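# Move three plates flat into the gray tray

## Task

Get all three plates into the gray tray so that each one rests flat against the tray's bottom and stays there by itself; a plate that is only in place because the robot is still holding or pressing it does not count.

## Robot and tools

Robot: one six-joint arm (an xArm6 model) with a single suction cup as its tool. There is only one arm, so every motion argument describes one pose for that arm. The tool point, called the cup point, is the centre of the cup's rim when the rim touches nothing; the cup opens along the cup point's own +z axis. About 7 cm back from the rim the tool body and wrist camera widen to roughly 8 cm sideways, so leave clearance around the tool. Joint ranges (rad), base outward: waist -6.283 to 6.283, shoulder -2.059 to 2.094, elbow -3.927 to 0.192, forearm roll -6.283 to 6.283, wrist pitch -1.693 to 3.142, wrist roll -6.283 to 6.283. Load limits (N m): waist 45.5, shoulder 45.5, elbow 27.3, forearm roll 27.3, wrist pitch 18.2, wrist roll 18.2.

Frame: all poses are in the scene frame. Its origin lies on the table surface under the arm's base, +z is up, and +y points left when facing along +x. The base may sit tilted on the table. Positions are metres; orientations are quaternions written w first (qw, qx, qy, qz). The reported cup point position can be a little off, more so far from the base.

A row is 8 numbers: x, y, z, qw, qx, qy, qz, suction. The first seven are an absolute target pose for the cup point, not an offset. Suction runs from -1 to 1: +1 is full vacuum (about 55 kPa under ambient), smaller positive values ask for that fraction, and 0.05 or less switches it off. The last suction value stays in effect until changed.

execute_actions(actions): actions is a list of actions; each action is a list of 1 to 15 rows, one row per control step of 1/30 s. An action always lasts 15 steps (0.5 s); if fewer rows are given, the final row repeats. An empty list moves nothing and just returns state and images. An action is rejected if any target lies more than 0.6 m from the cup point's current position along any of the cup point's axes; if the first action fails that test against the latest reported state, or any action is malformed, nothing in the call runs. Each step the commanded pose is trimmed to at most 70 mm and 16 degrees away from the measured pose, so a distant target needs several actions; after an action the arm only continues to the last trimmed pose. Repeat the intended quaternion in every row rather than copying the reported one, which drifts.

move(target, speed, blocking): target is one 8-number row as above (absolute pose plus suction, the suction sent immediately). The cup point follows a straight line toward it, rotating the short way. speed is the path's top speed in m/s, 0.002 to 0.5 (default 0.25); rotation is capped at twice that in rad/s. Paths last 0.5 to 10 s and are cut off at 10 s. The path ignores obstacles, and the real hand can lag, wander, or briefly exceed speed, especially near full reach. Faster contact means harder impact, and a target set deeper past a surface presses harder. The result adds a line 'move:' with the outcome (done, off_target, moving, held, fault), the limits that acted (paced = pose was trimmed; held = a check blocked some steps, after which the arm may jump faster), and the remaining distance to target. blocking=false returns after 0.5 s while the arm keeps going; other motion calls are refused until a result shows the move ended, so use wait or stop.

wait(seconds): 0 to 10; the arm keeps its last command and any running move continues; returns early if that move finishes. stop(): brakes a running move; braking needs space; suction is unaffected. zoom_image(camera, region): camera is "cam_wrist"; region is [x0, y0, x1, y1] in pixels of its 504x504 image, top-left origin, at most 504 by 504. The wrist camera is fisheye (K=[[382.923, 0, 251.581], [0, 381.391, 250.149], [0, 0, 1]], D=[0.2, 0, 0, 0]). read_manual(section) only returns licence text ("licences"). finished_scene(scene) ends the current scene, given its number, and reports success; it cannot be undone.

Results: a state line with cup point position, quaternion and velocities; a 'Hand target' line with the pose the controller is now driving toward; joint positions in URDF order; 'pose unreachable' when the clearance check altered or blocked a command (a mount under the base counts as arm); suction_measured, the vacuum reached; part_present, which turns 1 at 0.50 and back to 0 under 0.45. A sealed cup settles up to 0.15 below the commanded value and may dip 0.04 before the pump resumes; a reading near 0 means no seal, and lower readings mean leaks. MOTOR HOT appears from 65 °C; at 80 °C an OVER-TEMPERATURE FAULT brakes the arm until it cools. Holding loads heats motors, even while you deliberate. If contact torque reaches a joint's limit, the arm backs off, pauses 10 s and drops the rest of the call.

Picking: turn suction on and press the 29 mm rim onto a smooth, flat part of the plate so it touches all around; holes, seams or the plate's rim under the cup leak. Under vacuum the cup shortens, so a held item is up to about 10 mm nearer the tool. Vacuum alone can lift a loose object. Releasing: set the plate down on the tray bottom first, then switch suction off; the cup may still touch until it has moved 15 mm away. If the cup seals onto the table it pins the tool; switch suction off.

Avoid: knocking or placing anything off the table, dropping plates, slamming, hard collisions and heavy pressing. Objects may occasionally get nudged by an outside push, so check they stay flat in the tray before ending.

Each tool is called after "Emit:" in YAML: its name, and indented under it one key for each argument.

## Session

Emit:
execute_actions:
  actions: []

Scene clock: 0.00 s.
end_effector_position=(+0.4004, +0.0094, +0.3275) suction_measured=0.00 part_present=0 end_effector_quat_wxyz=(+0.002, -0.012, +1.000, -0.001) end_effector_velocity=(+0.000, +0.000, +0.000) end_effector_angular_velocity=(-0.000, -0.002, +0.000)
Joint positions: [-0.003 -0.267 -0.929 -0.     1.193  2.356]
Joint velocities: [ 0.001 -0.     0.    -0.    -0.002  0.   ]
Hand target: +0.400, +0.009, +0.328; +0.002, -0.012, +1.000, -0.001

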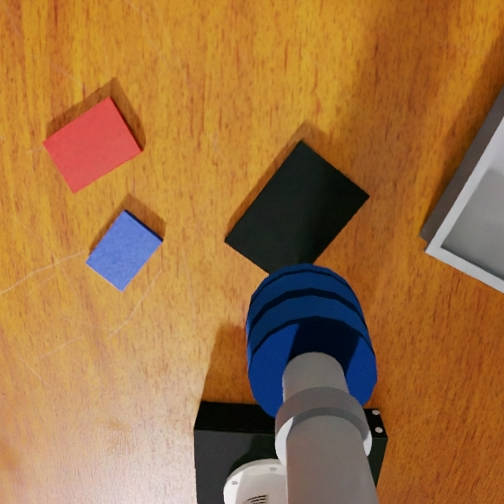

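Emit:
move:
  target: [0.40,-0.2,0.45,0,0,1,0,0]

Emit:
move:
  target: [0.33,-0.03,0.12,0,0,1,0,0]

Scene clock: 7.17 s.
end_effector_position=(+0.3989, -0.1998, +0.4499) suction_measured=0.00 part_present=0 end_effector_quat_wxyz=(-0.000, -0.000, +1.000, -0.001) end_effector_velocity=(+0.000, -0.002, +0.001) end_effector_angular_velocity=(+0.001, +0.004, -0.000)
Joint positions: [-0.491 -0.096 -1.451 -0.     1.547  1.891]
Joint velocities: [-0.004  0.009 -0.013 -0.     0.009 -0.003]
Hand target: +0.399, -0.200, +0.450; -0.000, +0.000, +1.000, -0.001
Off the commanded pose: 0.001 m, 0 deg.
move: done

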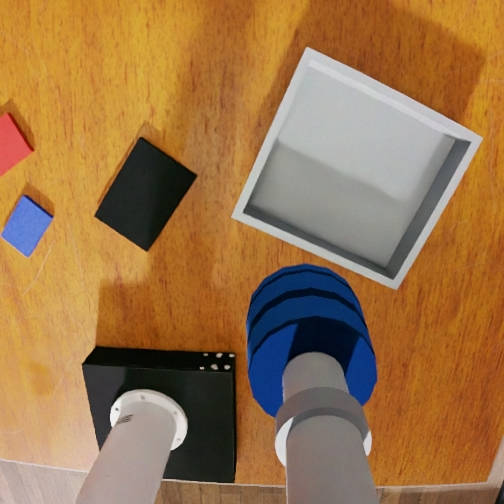

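Scene clock: 9.43 s.
end_effector_position=(+0.3314, -0.0298, +0.1201) suction_measured=0.00 part_present=0 end_effector_quat_wxyz=(+0.000, -0.000, +1.000, +0.001) end_effector_velocity=(+0.000, +0.001, -0.002) end_effector_angular_velocity=(-0.001, +0.000, +0.000)
Joint positions: [-0.117 -0.112 -0.399  0.006  0.51   2.26 ]
Joint velocities: [ 0.003  0.01  -0.001 -0.002 -0.009  0.004]
Hand target: +0.331, -0.030, +0.120; +0.000, -0.000, +1.000, +0.001
Off the commanded pose: 0.001 m, 0 deg.
move: done

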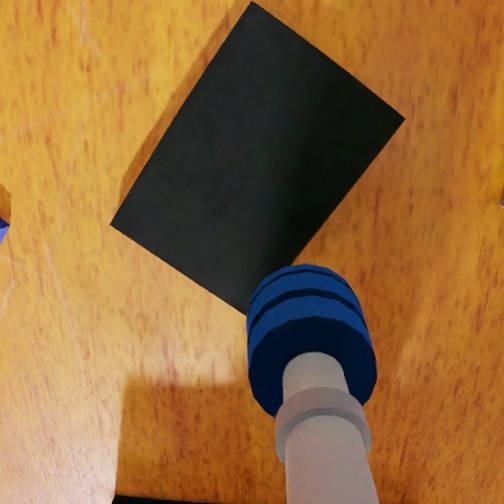

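Emit:
move:
  target: [0.365,-0.012,0.04,0,0,1,0,0]

Scene clock: 17.77 s.
end_effector_position=(+0.3652, -0.0121, +0.0403) suction_measured=0.00 part_present=0 end_effector_quat_wxyz=(+0.000, -0.000, +1.000, +0.000) end_effector_velocity=(+0.001, +0.001, -0.002) end_effector_angular_velocity=(-0.000, +0.001, +0.001)
Joint positions: [-0.059  0.27  -0.526  0.007  0.256  2.317]
Joint velocities: [ 0.002  0.01  -0.006 -0.001 -0.003  0.002]
Hand target: +0.365, -0.012, +0.040; +0.000, -0.000, +1.000, +0.000
Off the commanded pose: 0.000 m, 0 deg.
move: done

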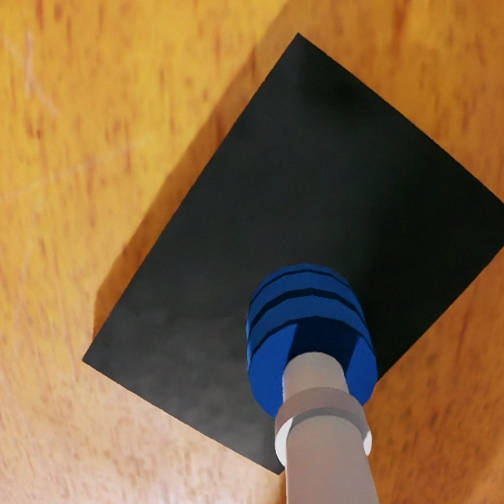

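Emit:
move:
  target: [0.363,-0.012,0.004,0,0,1,0,1]
  speed: 0.04

Emit:
move:
  target: [0.363,-0.012,0.13,0,0,1,0,1]
  speed: 0.15

Emit:
move:
  target: [0.419,-0.254,0.13,0,-0.07,0.998,0,1]
  speed: 0.2

Scene clock: 39.83 s.
end_effector_position=(+0.3630, -0.0120, +0.0042) suction_measured=0.62 part_present=1 end_effector_quat_wxyz=(-0.000, -0.000, +1.000, +0.000) end_effector_velocity=(+0.002, +0.000, -0.001) end_effector_angular_velocity=(-0.000, -0.006, +0.001)
Joint positions: [-0.058  0.407 -0.55   0.01   0.143  2.314]
Joint velocities: [ 0.001  0.007 -0.004  0.002 -0.01  -0.001]
Hand target: +0.363, -0.012, +0.004; -0.000, -0.000, +1.000, +0.000
Off the commanded pose: 0.000 m, 0 deg.
move: done

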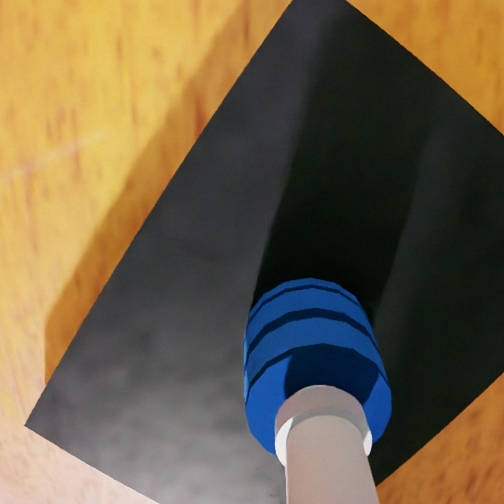

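Scene clock: 41.27 s.
end_effector_position=(+0.3626, -0.0120, +0.1296) suction_measured=0.99 part_present=1 end_effector_quat_wxyz=(-0.000, +0.000, +1.000, -0.000) end_effector_velocity=(-0.000, +0.000, +0.003) end_effector_angular_velocity=(-0.000, +0.001, -0.000)
Joint positions: [-0.06  -0.049 -0.51   0.002  0.56   2.32 ]
Joint velocities: [ 0.    -0.008 -0.001 -0.     0.011  0.001]
Hand target: +0.363, -0.012, +0.130; -0.000, +0.000, +1.000, -0.000
Off the commanded pose: 0.001 m, 0 deg.
move: done

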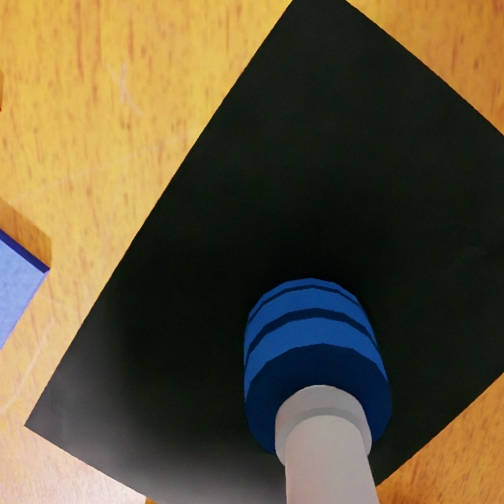

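Scene clock: 43.13 s.
end_effector_position=(+0.4179, -0.2543, +0.1303) suction_measured=0.99 part_present=1 end_effector_quat_wxyz=(-0.000, -0.070, +0.998, -0.001) end_effector_velocity=(+0.001, -0.002, -0.000) end_effector_angular_velocity=(+0.003, +0.002, +0.003)
Joint positions: [-0.573  0.308 -0.99  -0.001  0.682  1.67 ]
Joint velocities: [-0.002  0.008 -0.012  0.002  0.008 -0.007]
Hand target: +0.418, -0.255, +0.130; -0.000, -0.070, +0.998, -0.001
Off the commanded pose: 0.001 m, 0 deg.
move: done

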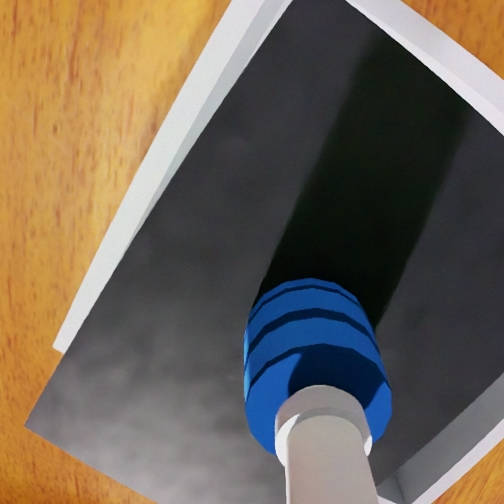

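Emit:
move:
  target: [0.425,-0.24,0.06,0,-0.09,0.996,0,1]
  speed: 0.1

Scene clock: 50.90 s.
end_effector_position=(+0.4253, -0.2402, +0.0604) suction_measured=0.99 part_present=1 end_effector_quat_wxyz=(+0.000, -0.090, +0.996, -0.000) end_effector_velocity=(+0.000, +0.000, -0.003) end_effector_angular_velocity=(+0.000, +0.000, +0.000)
Joint positions: [-0.54   0.473 -0.984  0.003  0.511  1.659]
Joint velocities: [ 0.001  0.008 -0.001 -0.    -0.006  0.001]
Hand target: +0.425, -0.240, +0.060; +0.000, -0.090, +0.996, +0.000
Off the commanded pose: 0.000 m, 0 deg.
move: done

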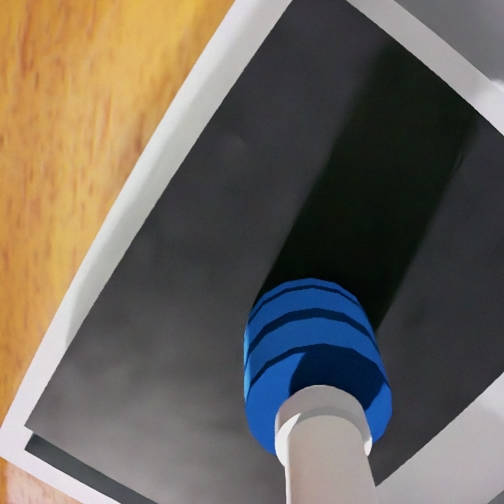

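Inside. Lower.

Emit:
move:
  target: [0.425,-0.24,0.012,0,-0.09,0.996,0,1]
  speed: 0.04

Scene clock: 54.20 s.
end_effector_position=(+0.4251, -0.2401, +0.0123) suction_measured=0.99 part_present=1 end_effector_quat_wxyz=(+0.000, -0.090, +0.996, -0.000) end_effector_velocity=(+0.000, -0.000, -0.002) end_effector_angular_velocity=(-0.000, -0.001, -0.000)
Joint positions: [-0.54   0.604 -1.011  0.003  0.407  1.659]
Joint velocities: [-0.     0.007 -0.003  0.001 -0.005 -0.   ]
Hand target: +0.425, -0.240, +0.012; +0.000, -0.090, +0.996, +0.000
Off the commanded pose: 0.000 m, 0 deg.
move: done

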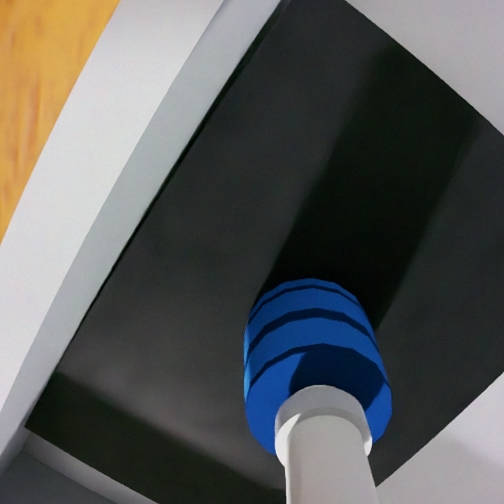

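Emit:
move:
  target: [0.425,-0.24,0.005,0,-0.09,0.996,0,1]
  speed: 0.02

Emit:
execute_actions:
  actions:
    - [[0.425,-0.24,0.005,0,-0.09,0.996,0,0]]

Emit:
move:
  target: [0.40,-0.29,0.30,0,0,1,0,0]

Scene clock: 58.80 s.
end_effector_position=(+0.4252, -0.2401, +0.0056) suction_measured=0.99 part_present=1 end_effector_quat_wxyz=(+0.000, -0.090, +0.996, -0.000) end_effector_velocity=(+0.003, -0.001, +0.001) end_effector_angular_velocity=(-0.004, -0.007, -0.001)
Joint positions: [-0.54   0.623 -1.016  0.004  0.393  1.659]
Joint velocities: [-0.     0.003 -0.005 -0.    -0.006  0.001]
Hand target: +0.425, -0.240, +0.005; +0.000, -0.090, +0.996, +0.000
Off the commanded pose: 0.001 m, 0 deg.
move: done

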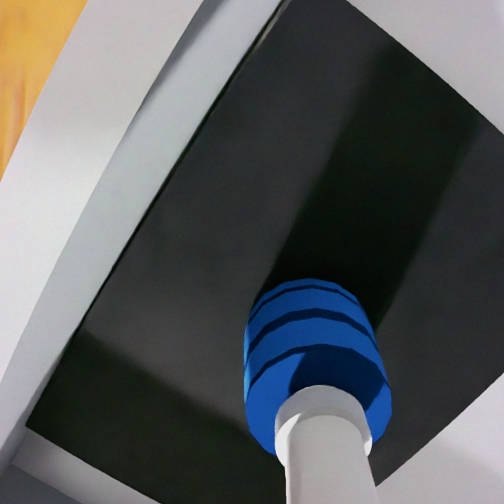

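Scene clock: 59.30 s.
end_effector_position=(+0.4256, -0.2403, +0.0055) suction_measured=0.00 part_present=0 end_effector_quat_wxyz=(+0.001, -0.090, +0.996, -0.001) end_effector_velocity=(-0.002, +0.001, -0.002) end_effector_angular_velocity=(+0.003, +0.005, -0.000)
Joint positions: [-0.54   0.624 -1.017  0.004  0.392  1.659]
Joint velocities: [ 0.     0.002  0.002  0.001  0.003 -0.001]
Hand target: +0.425, -0.240, +0.005; +0.000, -0.090, +0.996, +0.000
Off the commanded pose: 0.001 m, 0 deg.

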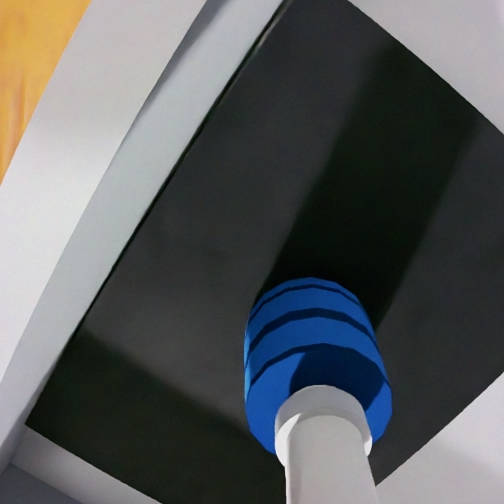

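Scene clock: 61.17 s.
end_effector_position=(+0.3991, -0.2896, +0.2996) suction_measured=0.00 part_present=0 end_effector_quat_wxyz=(-0.000, +0.000, +1.000, -0.000) end_effector_velocity=(+0.001, -0.000, +0.003) end_effector_angular_velocity=(-0.000, -0.001, -0.000)
Joint positions: [-0.655  0.073 -1.213  0.001  1.141  1.727]
Joint velocities: [ 0.    -0.002 -0.007  0.     0.008  0.   ]
Hand target: +0.399, -0.290, +0.300; -0.000, +0.000, +1.000, -0.000
Off the commanded pose: 0.001 m, 0 deg.
move: done

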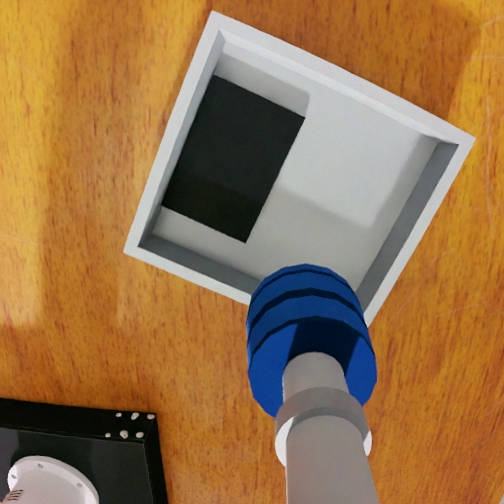

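Emit:
move:
  target: [0.435,0.215,0.06,0,0,1,0,0]
  speed: 0.35

Scene clock: 68.70 s.
end_effector_position=(+0.4372, +0.2155, +0.0601) suction_measured=0.00 part_present=0 end_effector_quat_wxyz=(+0.000, -0.000, +1.000, +0.002) end_effector_velocity=(+0.001, +0.002, -0.000) end_effector_angular_velocity=(-0.001, -0.001, -0.000)
Joint positions: [ 0.431  0.469 -0.977  0.009  0.505  2.806]
Joint velocities: [ 0.003  0.006 -0.008 -0.002  0.002  0.005]
Hand target: +0.437, +0.216, +0.060; +0.000, -0.000, +1.000, +0.002
Off the commanded pose: 0.002 m, 0 deg.
move: done; limits=paced

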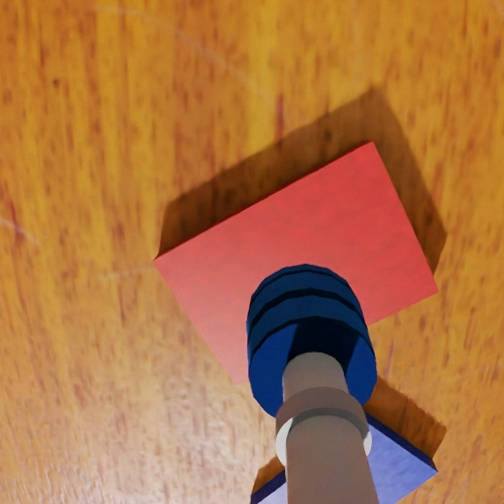

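Emit:
move:
  target: [0.431,0.215,0.007,0,0,1,0,1]
  speed: 0.05

Emit:
move:
  target: [0.431,0.215,0.12,0,0,1,0,1]
  speed: 0.15

Emit:
move:
  target: [0.435,-0.366,0.12,0,0.438,0.899,0,1]
  speed: 0.3

Emit:
move:
  target: [0.435,-0.366,0.05,0,0.438,0.899,0,1]
  speed: 0.1

Scene clock: 74.67 s.
end_effector_position=(+0.4312, +0.2151, +0.0073) suction_measured=0.43 part_present=0 end_effector_quat_wxyz=(+0.000, -0.000, +1.000, +0.000) end_effector_velocity=(-0.001, +0.000, -0.003) end_effector_angular_velocity=(-0.001, +0.002, -0.001)
Joint positions: [ 0.437  0.603 -0.987  0.003  0.383  2.816]
Joint velocities: [ 0.001  0.009 -0.003  0.001 -0.005  0.001]
Hand target: +0.431, +0.215, +0.007; -0.000, -0.000, +1.000, +0.000
Off the commanded pose: 0.000 m, 0 deg.
move: done

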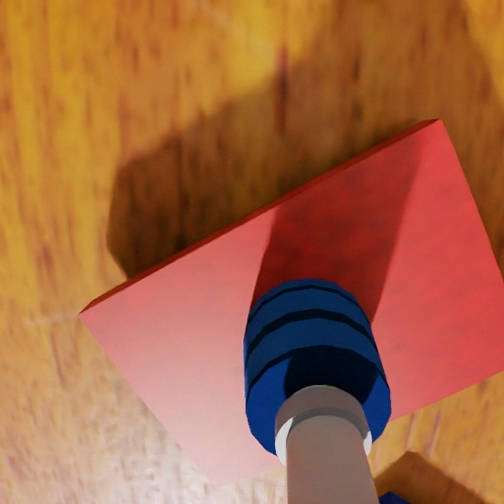

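Scene clock: 76.00 s.
end_effector_position=(+0.4307, +0.2148, +0.1195) suction_measured=0.99 part_present=1 end_effector_quat_wxyz=(-0.000, +0.000, +1.000, -0.000) end_effector_velocity=(+0.000, +0.000, +0.003) end_effector_angular_velocity=(+0.000, -0.001, +0.000)
Joint positions: [ 0.436  0.308 -0.953  0.002  0.645  2.817]
Joint velocities: [-0.    -0.007 -0.001 -0.     0.007 -0.   ]
Hand target: +0.431, +0.215, +0.120; +0.000, +0.000, +1.000, -0.000
Off the commanded pose: 0.001 m, 0 deg.
move: done

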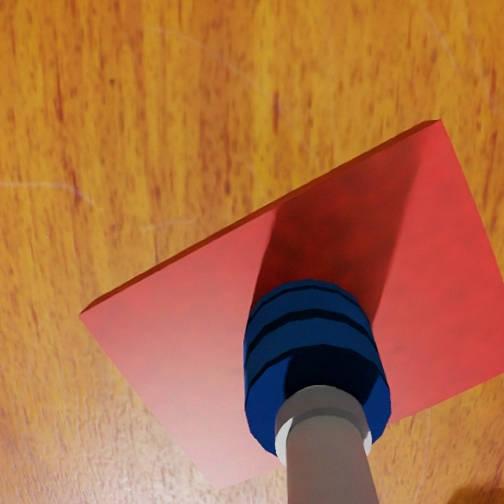

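Scene clock: 78.67 s.
end_effector_position=(+0.4328, -0.3666, +0.1203) suction_measured=0.99 part_present=1 end_effector_quat_wxyz=(+0.001, +0.438, +0.899, -0.002) end_effector_velocity=(+0.001, -0.002, -0.000) end_effector_angular_velocity=(+0.003, +0.003, -0.001)
Joint positions: [-0.728  0.548 -1.334 -0.003  0.784  2.562]
Joint velocities: [-0.002  0.009 -0.014  0.     0.01  -0.001]
Hand target: +0.433, -0.367, +0.120; +0.000, +0.438, +0.899, -0.002
Off the commanded pose: 0.002 m, 0 deg.
move: done

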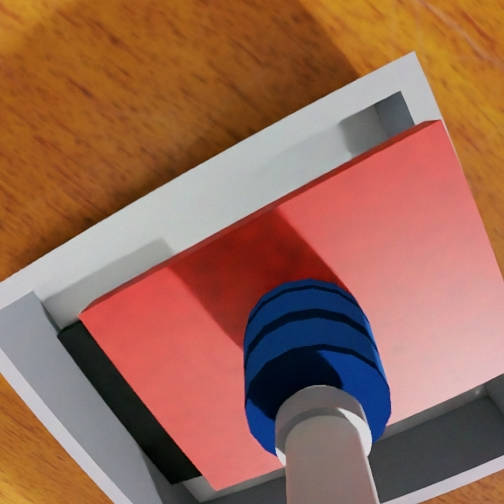

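Scene clock: 79.87 s.
end_effector_position=(+0.4352, -0.3662, +0.0505) suction_measured=0.99 part_present=1 end_effector_quat_wxyz=(+0.000, +0.438, +0.899, -0.000) end_effector_velocity=(-0.001, +0.001, -0.005) end_effector_angular_velocity=(+0.003, +0.003, +0.001)
Joint positions: [-0.726  0.698 -1.348  0.002  0.65   2.561]
Joint velocities: [ 0.     0.011 -0.003  0.001 -0.003 -0.001]
Hand target: +0.435, -0.366, +0.050; +0.000, +0.438, +0.899, +0.000
Off the commanded pose: 0.001 m, 0 deg.
move: done

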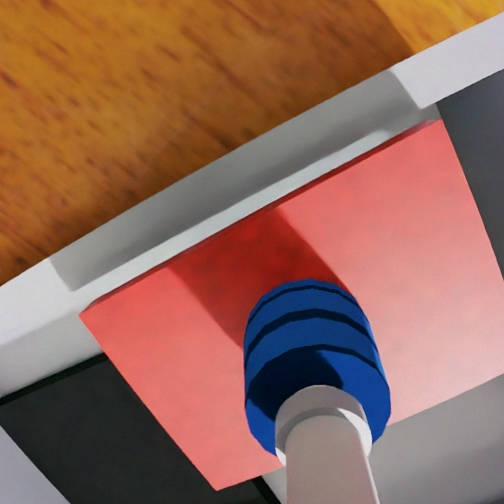

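Emit:
move:
  target: [0.428,-0.362,0.02,0,0.438,0.899,0,1]
  speed: 0.04

Scene clock: 83.13 s.
end_effector_position=(+0.4282, -0.3621, +0.0204) suction_measured=0.99 part_present=1 end_effector_quat_wxyz=(+0.000, +0.438, +0.899, -0.000) end_effector_velocity=(+0.000, -0.001, -0.002) end_effector_angular_velocity=(-0.003, -0.003, +0.000)
Joint positions: [-0.728  0.748 -1.326  0.002  0.579  2.559]
Joint velocities: [-0.001  0.004  0.    -0.001 -0.008 -0.   ]
Hand target: +0.428, -0.362, +0.020; +0.000, +0.438, +0.899, +0.000
Off the commanded pose: 0.000 m, 0 deg.
move: done

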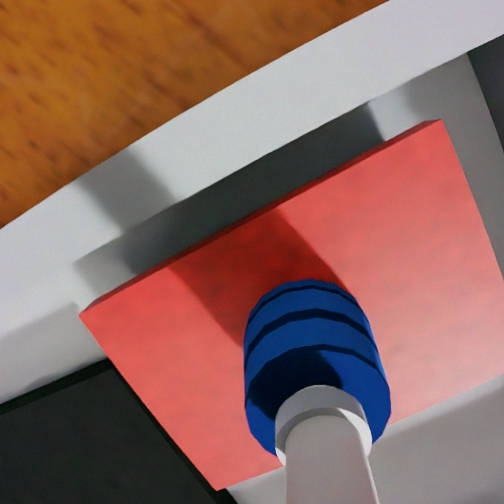

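Shift toward the right wall a bit.

Emit:
move:
  target: [0.425,-0.369,0.009,0,0.438,0.899,0,1]
  speed: 0.02

Scene clock: 86.30 s.
end_effector_position=(+0.4250, -0.3689, +0.0092) suction_measured=0.99 part_present=1 end_effector_quat_wxyz=(-0.000, +0.438, +0.899, -0.000) end_effector_velocity=(+0.000, -0.003, -0.001) end_effector_angular_velocity=(-0.002, -0.002, +0.000)
Joint positions: [-0.741  0.78  -1.345  0.002  0.565  2.546]
Joint velocities: [-0.003  0.005 -0.006 -0.    -0.002 -0.003]
Hand target: +0.425, -0.369, +0.009; -0.000, +0.438, +0.899, -0.000
Off the commanded pose: 0.000 m, 0 deg.
move: done

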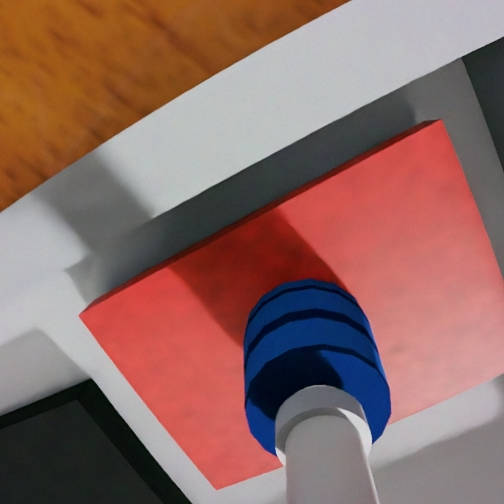

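Emit:
execute_actions:
  actions:
    - [[0.425,-0.369,0.007,0,0.438,0.899,0,1]]
    - [[0.425,-0.369,0.007,0,0.438,0.899,0,0]]

Emit:
move:
  target: [0.40,-0.33,0.14,0,0,1,0,0]

Emit:
move:
  target: [0.322,0.184,0.06,0,0,1,0,0]
  speed: 0.35

Scene clock: 91.07 s.
end_effector_position=(+0.4254, -0.3694, +0.0075) suction_measured=0.00 part_present=0 end_effector_quat_wxyz=(+0.001, +0.438, +0.899, -0.000) end_effector_velocity=(-0.001, +0.000, -0.001) end_effector_angular_velocity=(+0.001, +0.002, -0.002)
Joint positions: [-0.741  0.785 -1.348  0.002  0.562  2.546]
Joint velocities: [-0.001  0.002  0.002 -0.    -0.001  0.   ]
Hand target: +0.425, -0.369, +0.007; +0.000, +0.438, +0.899, +0.000
Off the commanded pose: 0.001 m, 0 deg.

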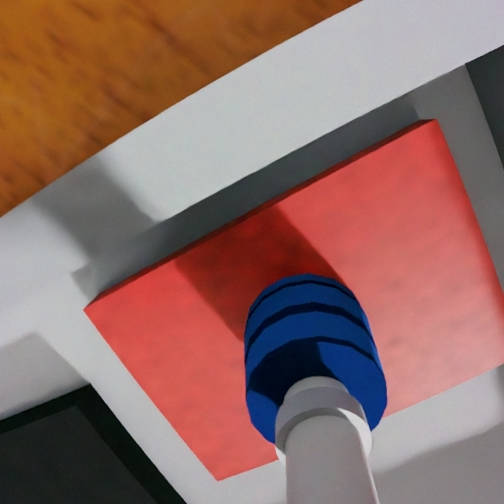

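Scene clock: 93.43 s.
end_effector_position=(+0.3999, -0.3298, +0.1396) suction_measured=0.00 part_present=0 end_effector_quat_wxyz=(-0.000, +0.001, +1.000, -0.000) end_effector_velocity=(-0.000, +0.000, +0.002) end_effector_angular_velocity=(+0.002, -0.003, +0.011)
Joint positions: [-0.716  0.371 -1.118  0.001  0.748  1.666]
Joint velocities: [-0.001 -0.006  0.001  0.005  0.003 -0.015]
Hand target: +0.400, -0.330, +0.140; +0.000, +0.000, +1.000, -0.000
Off the commanded pose: 0.000 m, 0 deg.
move: done

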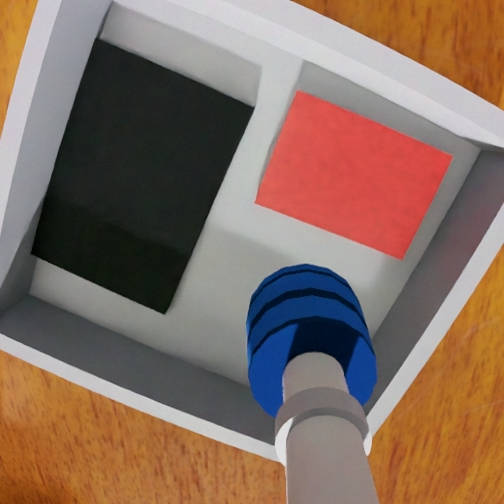

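Scene clock: 95.90 s.
end_effector_position=(+0.3240, +0.1851, +0.0598) suction_measured=0.00 part_present=0 end_effector_quat_wxyz=(+0.000, -0.000, +1.000, +0.002) end_effector_velocity=(+0.001, +0.003, -0.000) end_effector_angular_velocity=(-0.008, -0.003, -0.000)
Joint positions: [ 0.493  0.212 -0.541  0.016  0.325  2.86 ]
Joint velocities: [ 0.005  0.006 -0.008 -0.026  0.003  0.03 ]
Hand target: +0.324, +0.185, +0.060; +0.000, -0.000, +1.000, +0.002
Off the commanded pose: 0.002 m, 0 deg.
move: done; limits=paced

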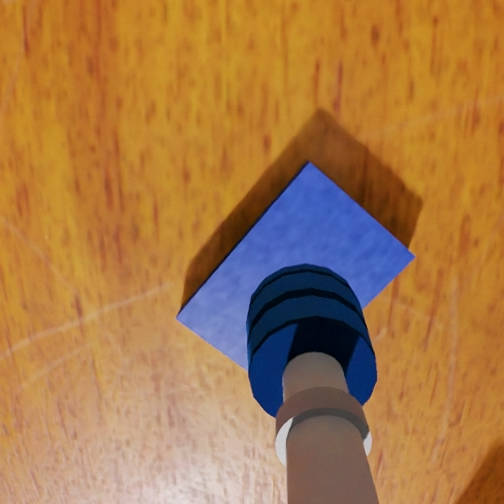

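Emit:
move:
  target: [0.314,0.185,0.006,0,0,1,0,1]
  speed: 0.05

Emit:
move:
  target: [0.314,0.185,0.12,0,0,1,0,1]
  speed: 0.15

Emit:
move:
  target: [0.35,-0.328,0.12,0,0.595,0.804,0,1]
  speed: 0.3

Emit:
move:
  target: [0.35,-0.328,0.03,0,0.595,0.804,0,1]
  speed: 0.1

Scene clock: 105.00 s.
end_effector_position=(+0.3142, +0.1851, +0.0063) suction_measured=0.43 part_present=0 end_effector_quat_wxyz=(+0.000, -0.000, +1.000, +0.000) end_effector_velocity=(+0.001, +0.001, -0.002) end_effector_angular_velocity=(+0.002, -0.004, -0.001)
Joint positions: [ 0.508  0.4   -0.552  0.009  0.151  2.881]
Joint velocities: [ 0.002  0.01  -0.003 -0.001 -0.011  0.004]
Hand target: +0.314, +0.185, +0.006; -0.000, -0.000, +1.000, +0.000
Off the commanded pose: 0.000 m, 0 deg.
move: done

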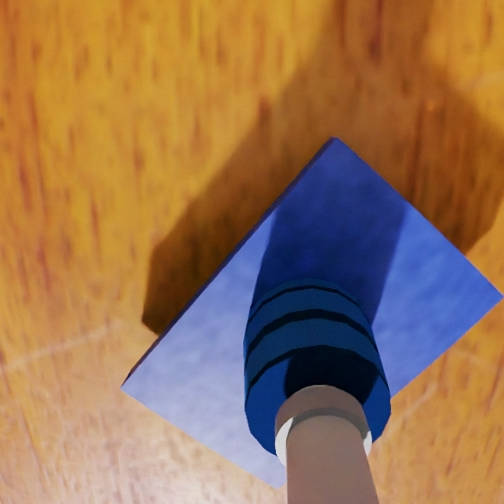

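Scene clock: 106.37 s.
end_effector_position=(+0.3137, +0.1848, +0.1196) suction_measured=0.99 part_present=1 end_effector_quat_wxyz=(-0.000, +0.000, +1.000, -0.000) end_effector_velocity=(+0.000, +0.000, +0.003) end_effector_angular_velocity=(+0.001, -0.002, -0.000)
Joint positions: [ 0.506 -0.015 -0.51   0.002  0.525  2.886]
Joint velocities: [ 0.    -0.01  -0.001 -0.     0.008  0.001]
Hand target: +0.314, +0.185, +0.120; +0.000, +0.000, +1.000, -0.000
Off the commanded pose: 0.001 m, 0 deg.
move: done

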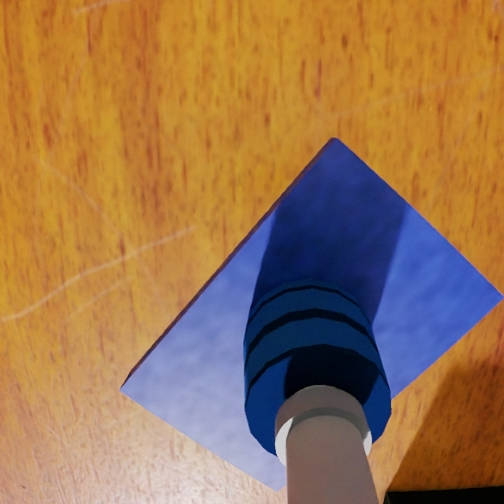

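Scene clock: 109.20 s.
end_effector_position=(+0.3480, -0.3289, +0.1203) suction_measured=0.99 part_present=1 end_effector_quat_wxyz=(+0.001, +0.595, +0.804, -0.002) end_effector_velocity=(+0.000, -0.002, -0.000) end_effector_angular_velocity=(+0.002, +0.003, -0.003)
Joint positions: [-0.783  0.302 -0.943 -0.004  0.64   2.876]
Joint velocities: [-0.003  0.007 -0.01  -0.001  0.007  0.001]
Hand target: +0.348, -0.329, +0.120; +0.001, +0.595, +0.804, -0.002
Off the commanded pose: 0.002 m, 0 deg.
move: done

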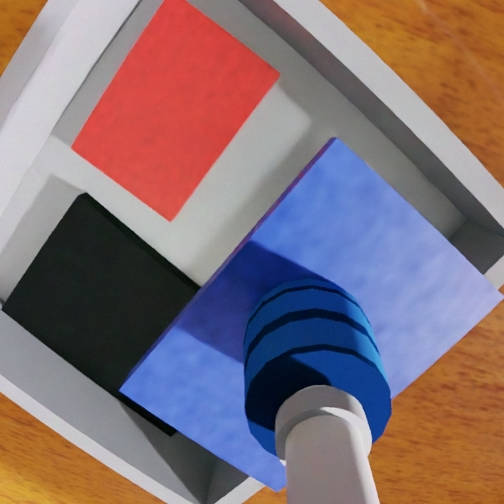

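Scene clock: 110.63 s.
end_effector_position=(+0.3502, -0.3282, +0.0304) suction_measured=0.99 part_present=1 end_effector_quat_wxyz=(+0.000, +0.595, +0.804, +0.000) end_effector_velocity=(+0.000, -0.001, -0.002) end_effector_angular_velocity=(-0.001, -0.001, +0.001)
Joint positions: [-0.779  0.536 -0.964  0.003  0.429  2.875]
Joint velocities: [-0.     0.007 -0.003 -0.    -0.006 -0.001]
Hand target: +0.350, -0.328, +0.030; +0.000, +0.595, +0.804, +0.000
Off the commanded pose: 0.000 m, 0 deg.
move: done

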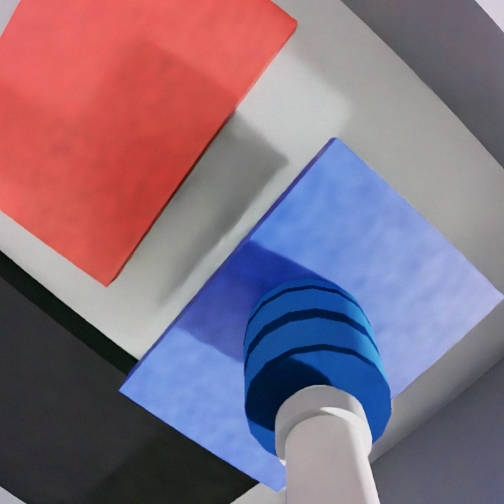

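Shift +a 8mm, +b 10mm.

Emit:
move:
  target: [0.353,-0.340,0.007,0,0.595,0.804,0,1]
  speed: 0.03

Emit:
execute_actions:
  actions:
    - [[0.353,-0.340,0.006,0,0.595,0.804,0,0]]

Emit:
move:
  target: [0.37,-0.29,0.2,0,0.595,0.804,0,0]

Scene clock: 116.37 s.
end_effector_position=(+0.3530, -0.3400, +0.0073) suction_measured=0.99 part_present=1 end_effector_quat_wxyz=(+0.000, +0.595, +0.804, -0.000) end_effector_velocity=(+0.000, -0.002, -0.002) end_effector_angular_velocity=(-0.000, -0.001, -0.001)
Joint positions: [-0.793  0.622 -1.023  0.003  0.401  2.861]
Joint velocities: [-0.002  0.008 -0.006  0.    -0.003 -0.001]
Hand target: +0.353, -0.340, +0.007; -0.000, +0.595, +0.804, -0.000
Off the commanded pose: 0.000 m, 0 deg.
move: done

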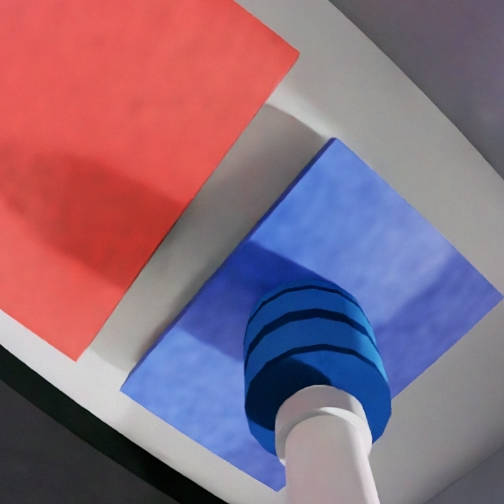

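Scene clock: 116.87 s.
end_effector_position=(+0.3534, -0.3404, +0.0064) suction_measured=0.00 part_present=0 end_effector_quat_wxyz=(+0.001, +0.595, +0.804, -0.000) end_effector_velocity=(-0.001, +0.001, -0.001) end_effector_angular_velocity=(+0.003, +0.002, -0.001)
Joint positions: [-0.793  0.626 -1.025  0.003  0.399  2.861]
Joint velocities: [0.    0.002 0.001 0.001 0.001 0.   ]
Hand target: +0.353, -0.340, +0.006; +0.000, +0.595, +0.804, +0.000
Off the commanded pose: 0.001 m, 0 deg.

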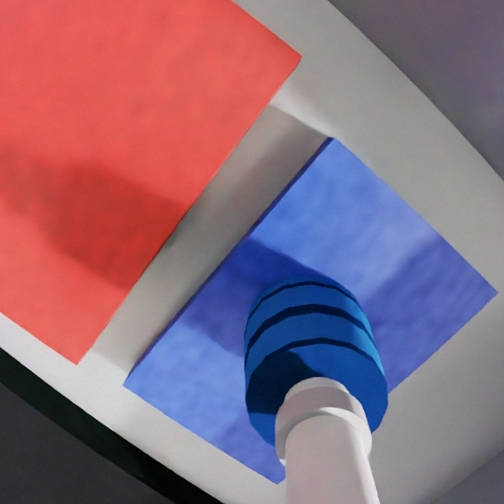

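Scene clock: 118.40 s.
end_effector_position=(+0.3698, -0.2898, +0.1996) suction_measured=0.00 part_present=0 end_effector_quat_wxyz=(-0.000, +0.595, +0.804, +0.000) end_effector_velocity=(+0.000, +0.000, +0.002) end_effector_angular_velocity=(-0.000, -0.000, -0.001)
Joint positions: [-0.692  0.117 -0.963  0.002  0.847  2.964]
Joint velocities: [ 0.001 -0.004 -0.002 -0.     0.005  0.002]
Hand target: +0.370, -0.290, +0.200; +0.000, +0.595, +0.804, +0.000
Off the commanded pose: 0.000 m, 0 deg.
move: done

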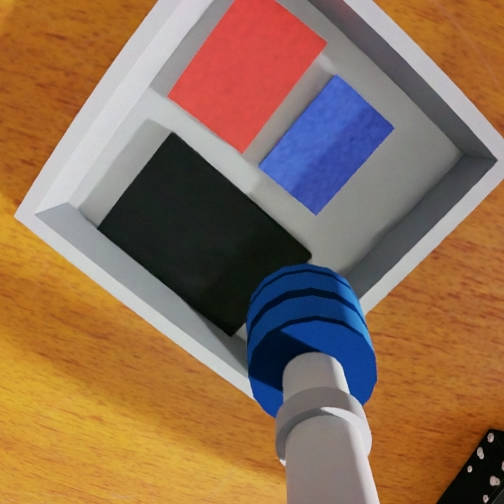

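Emit:
finished_scene:
  scene: 1

The scene is finished: the task was done.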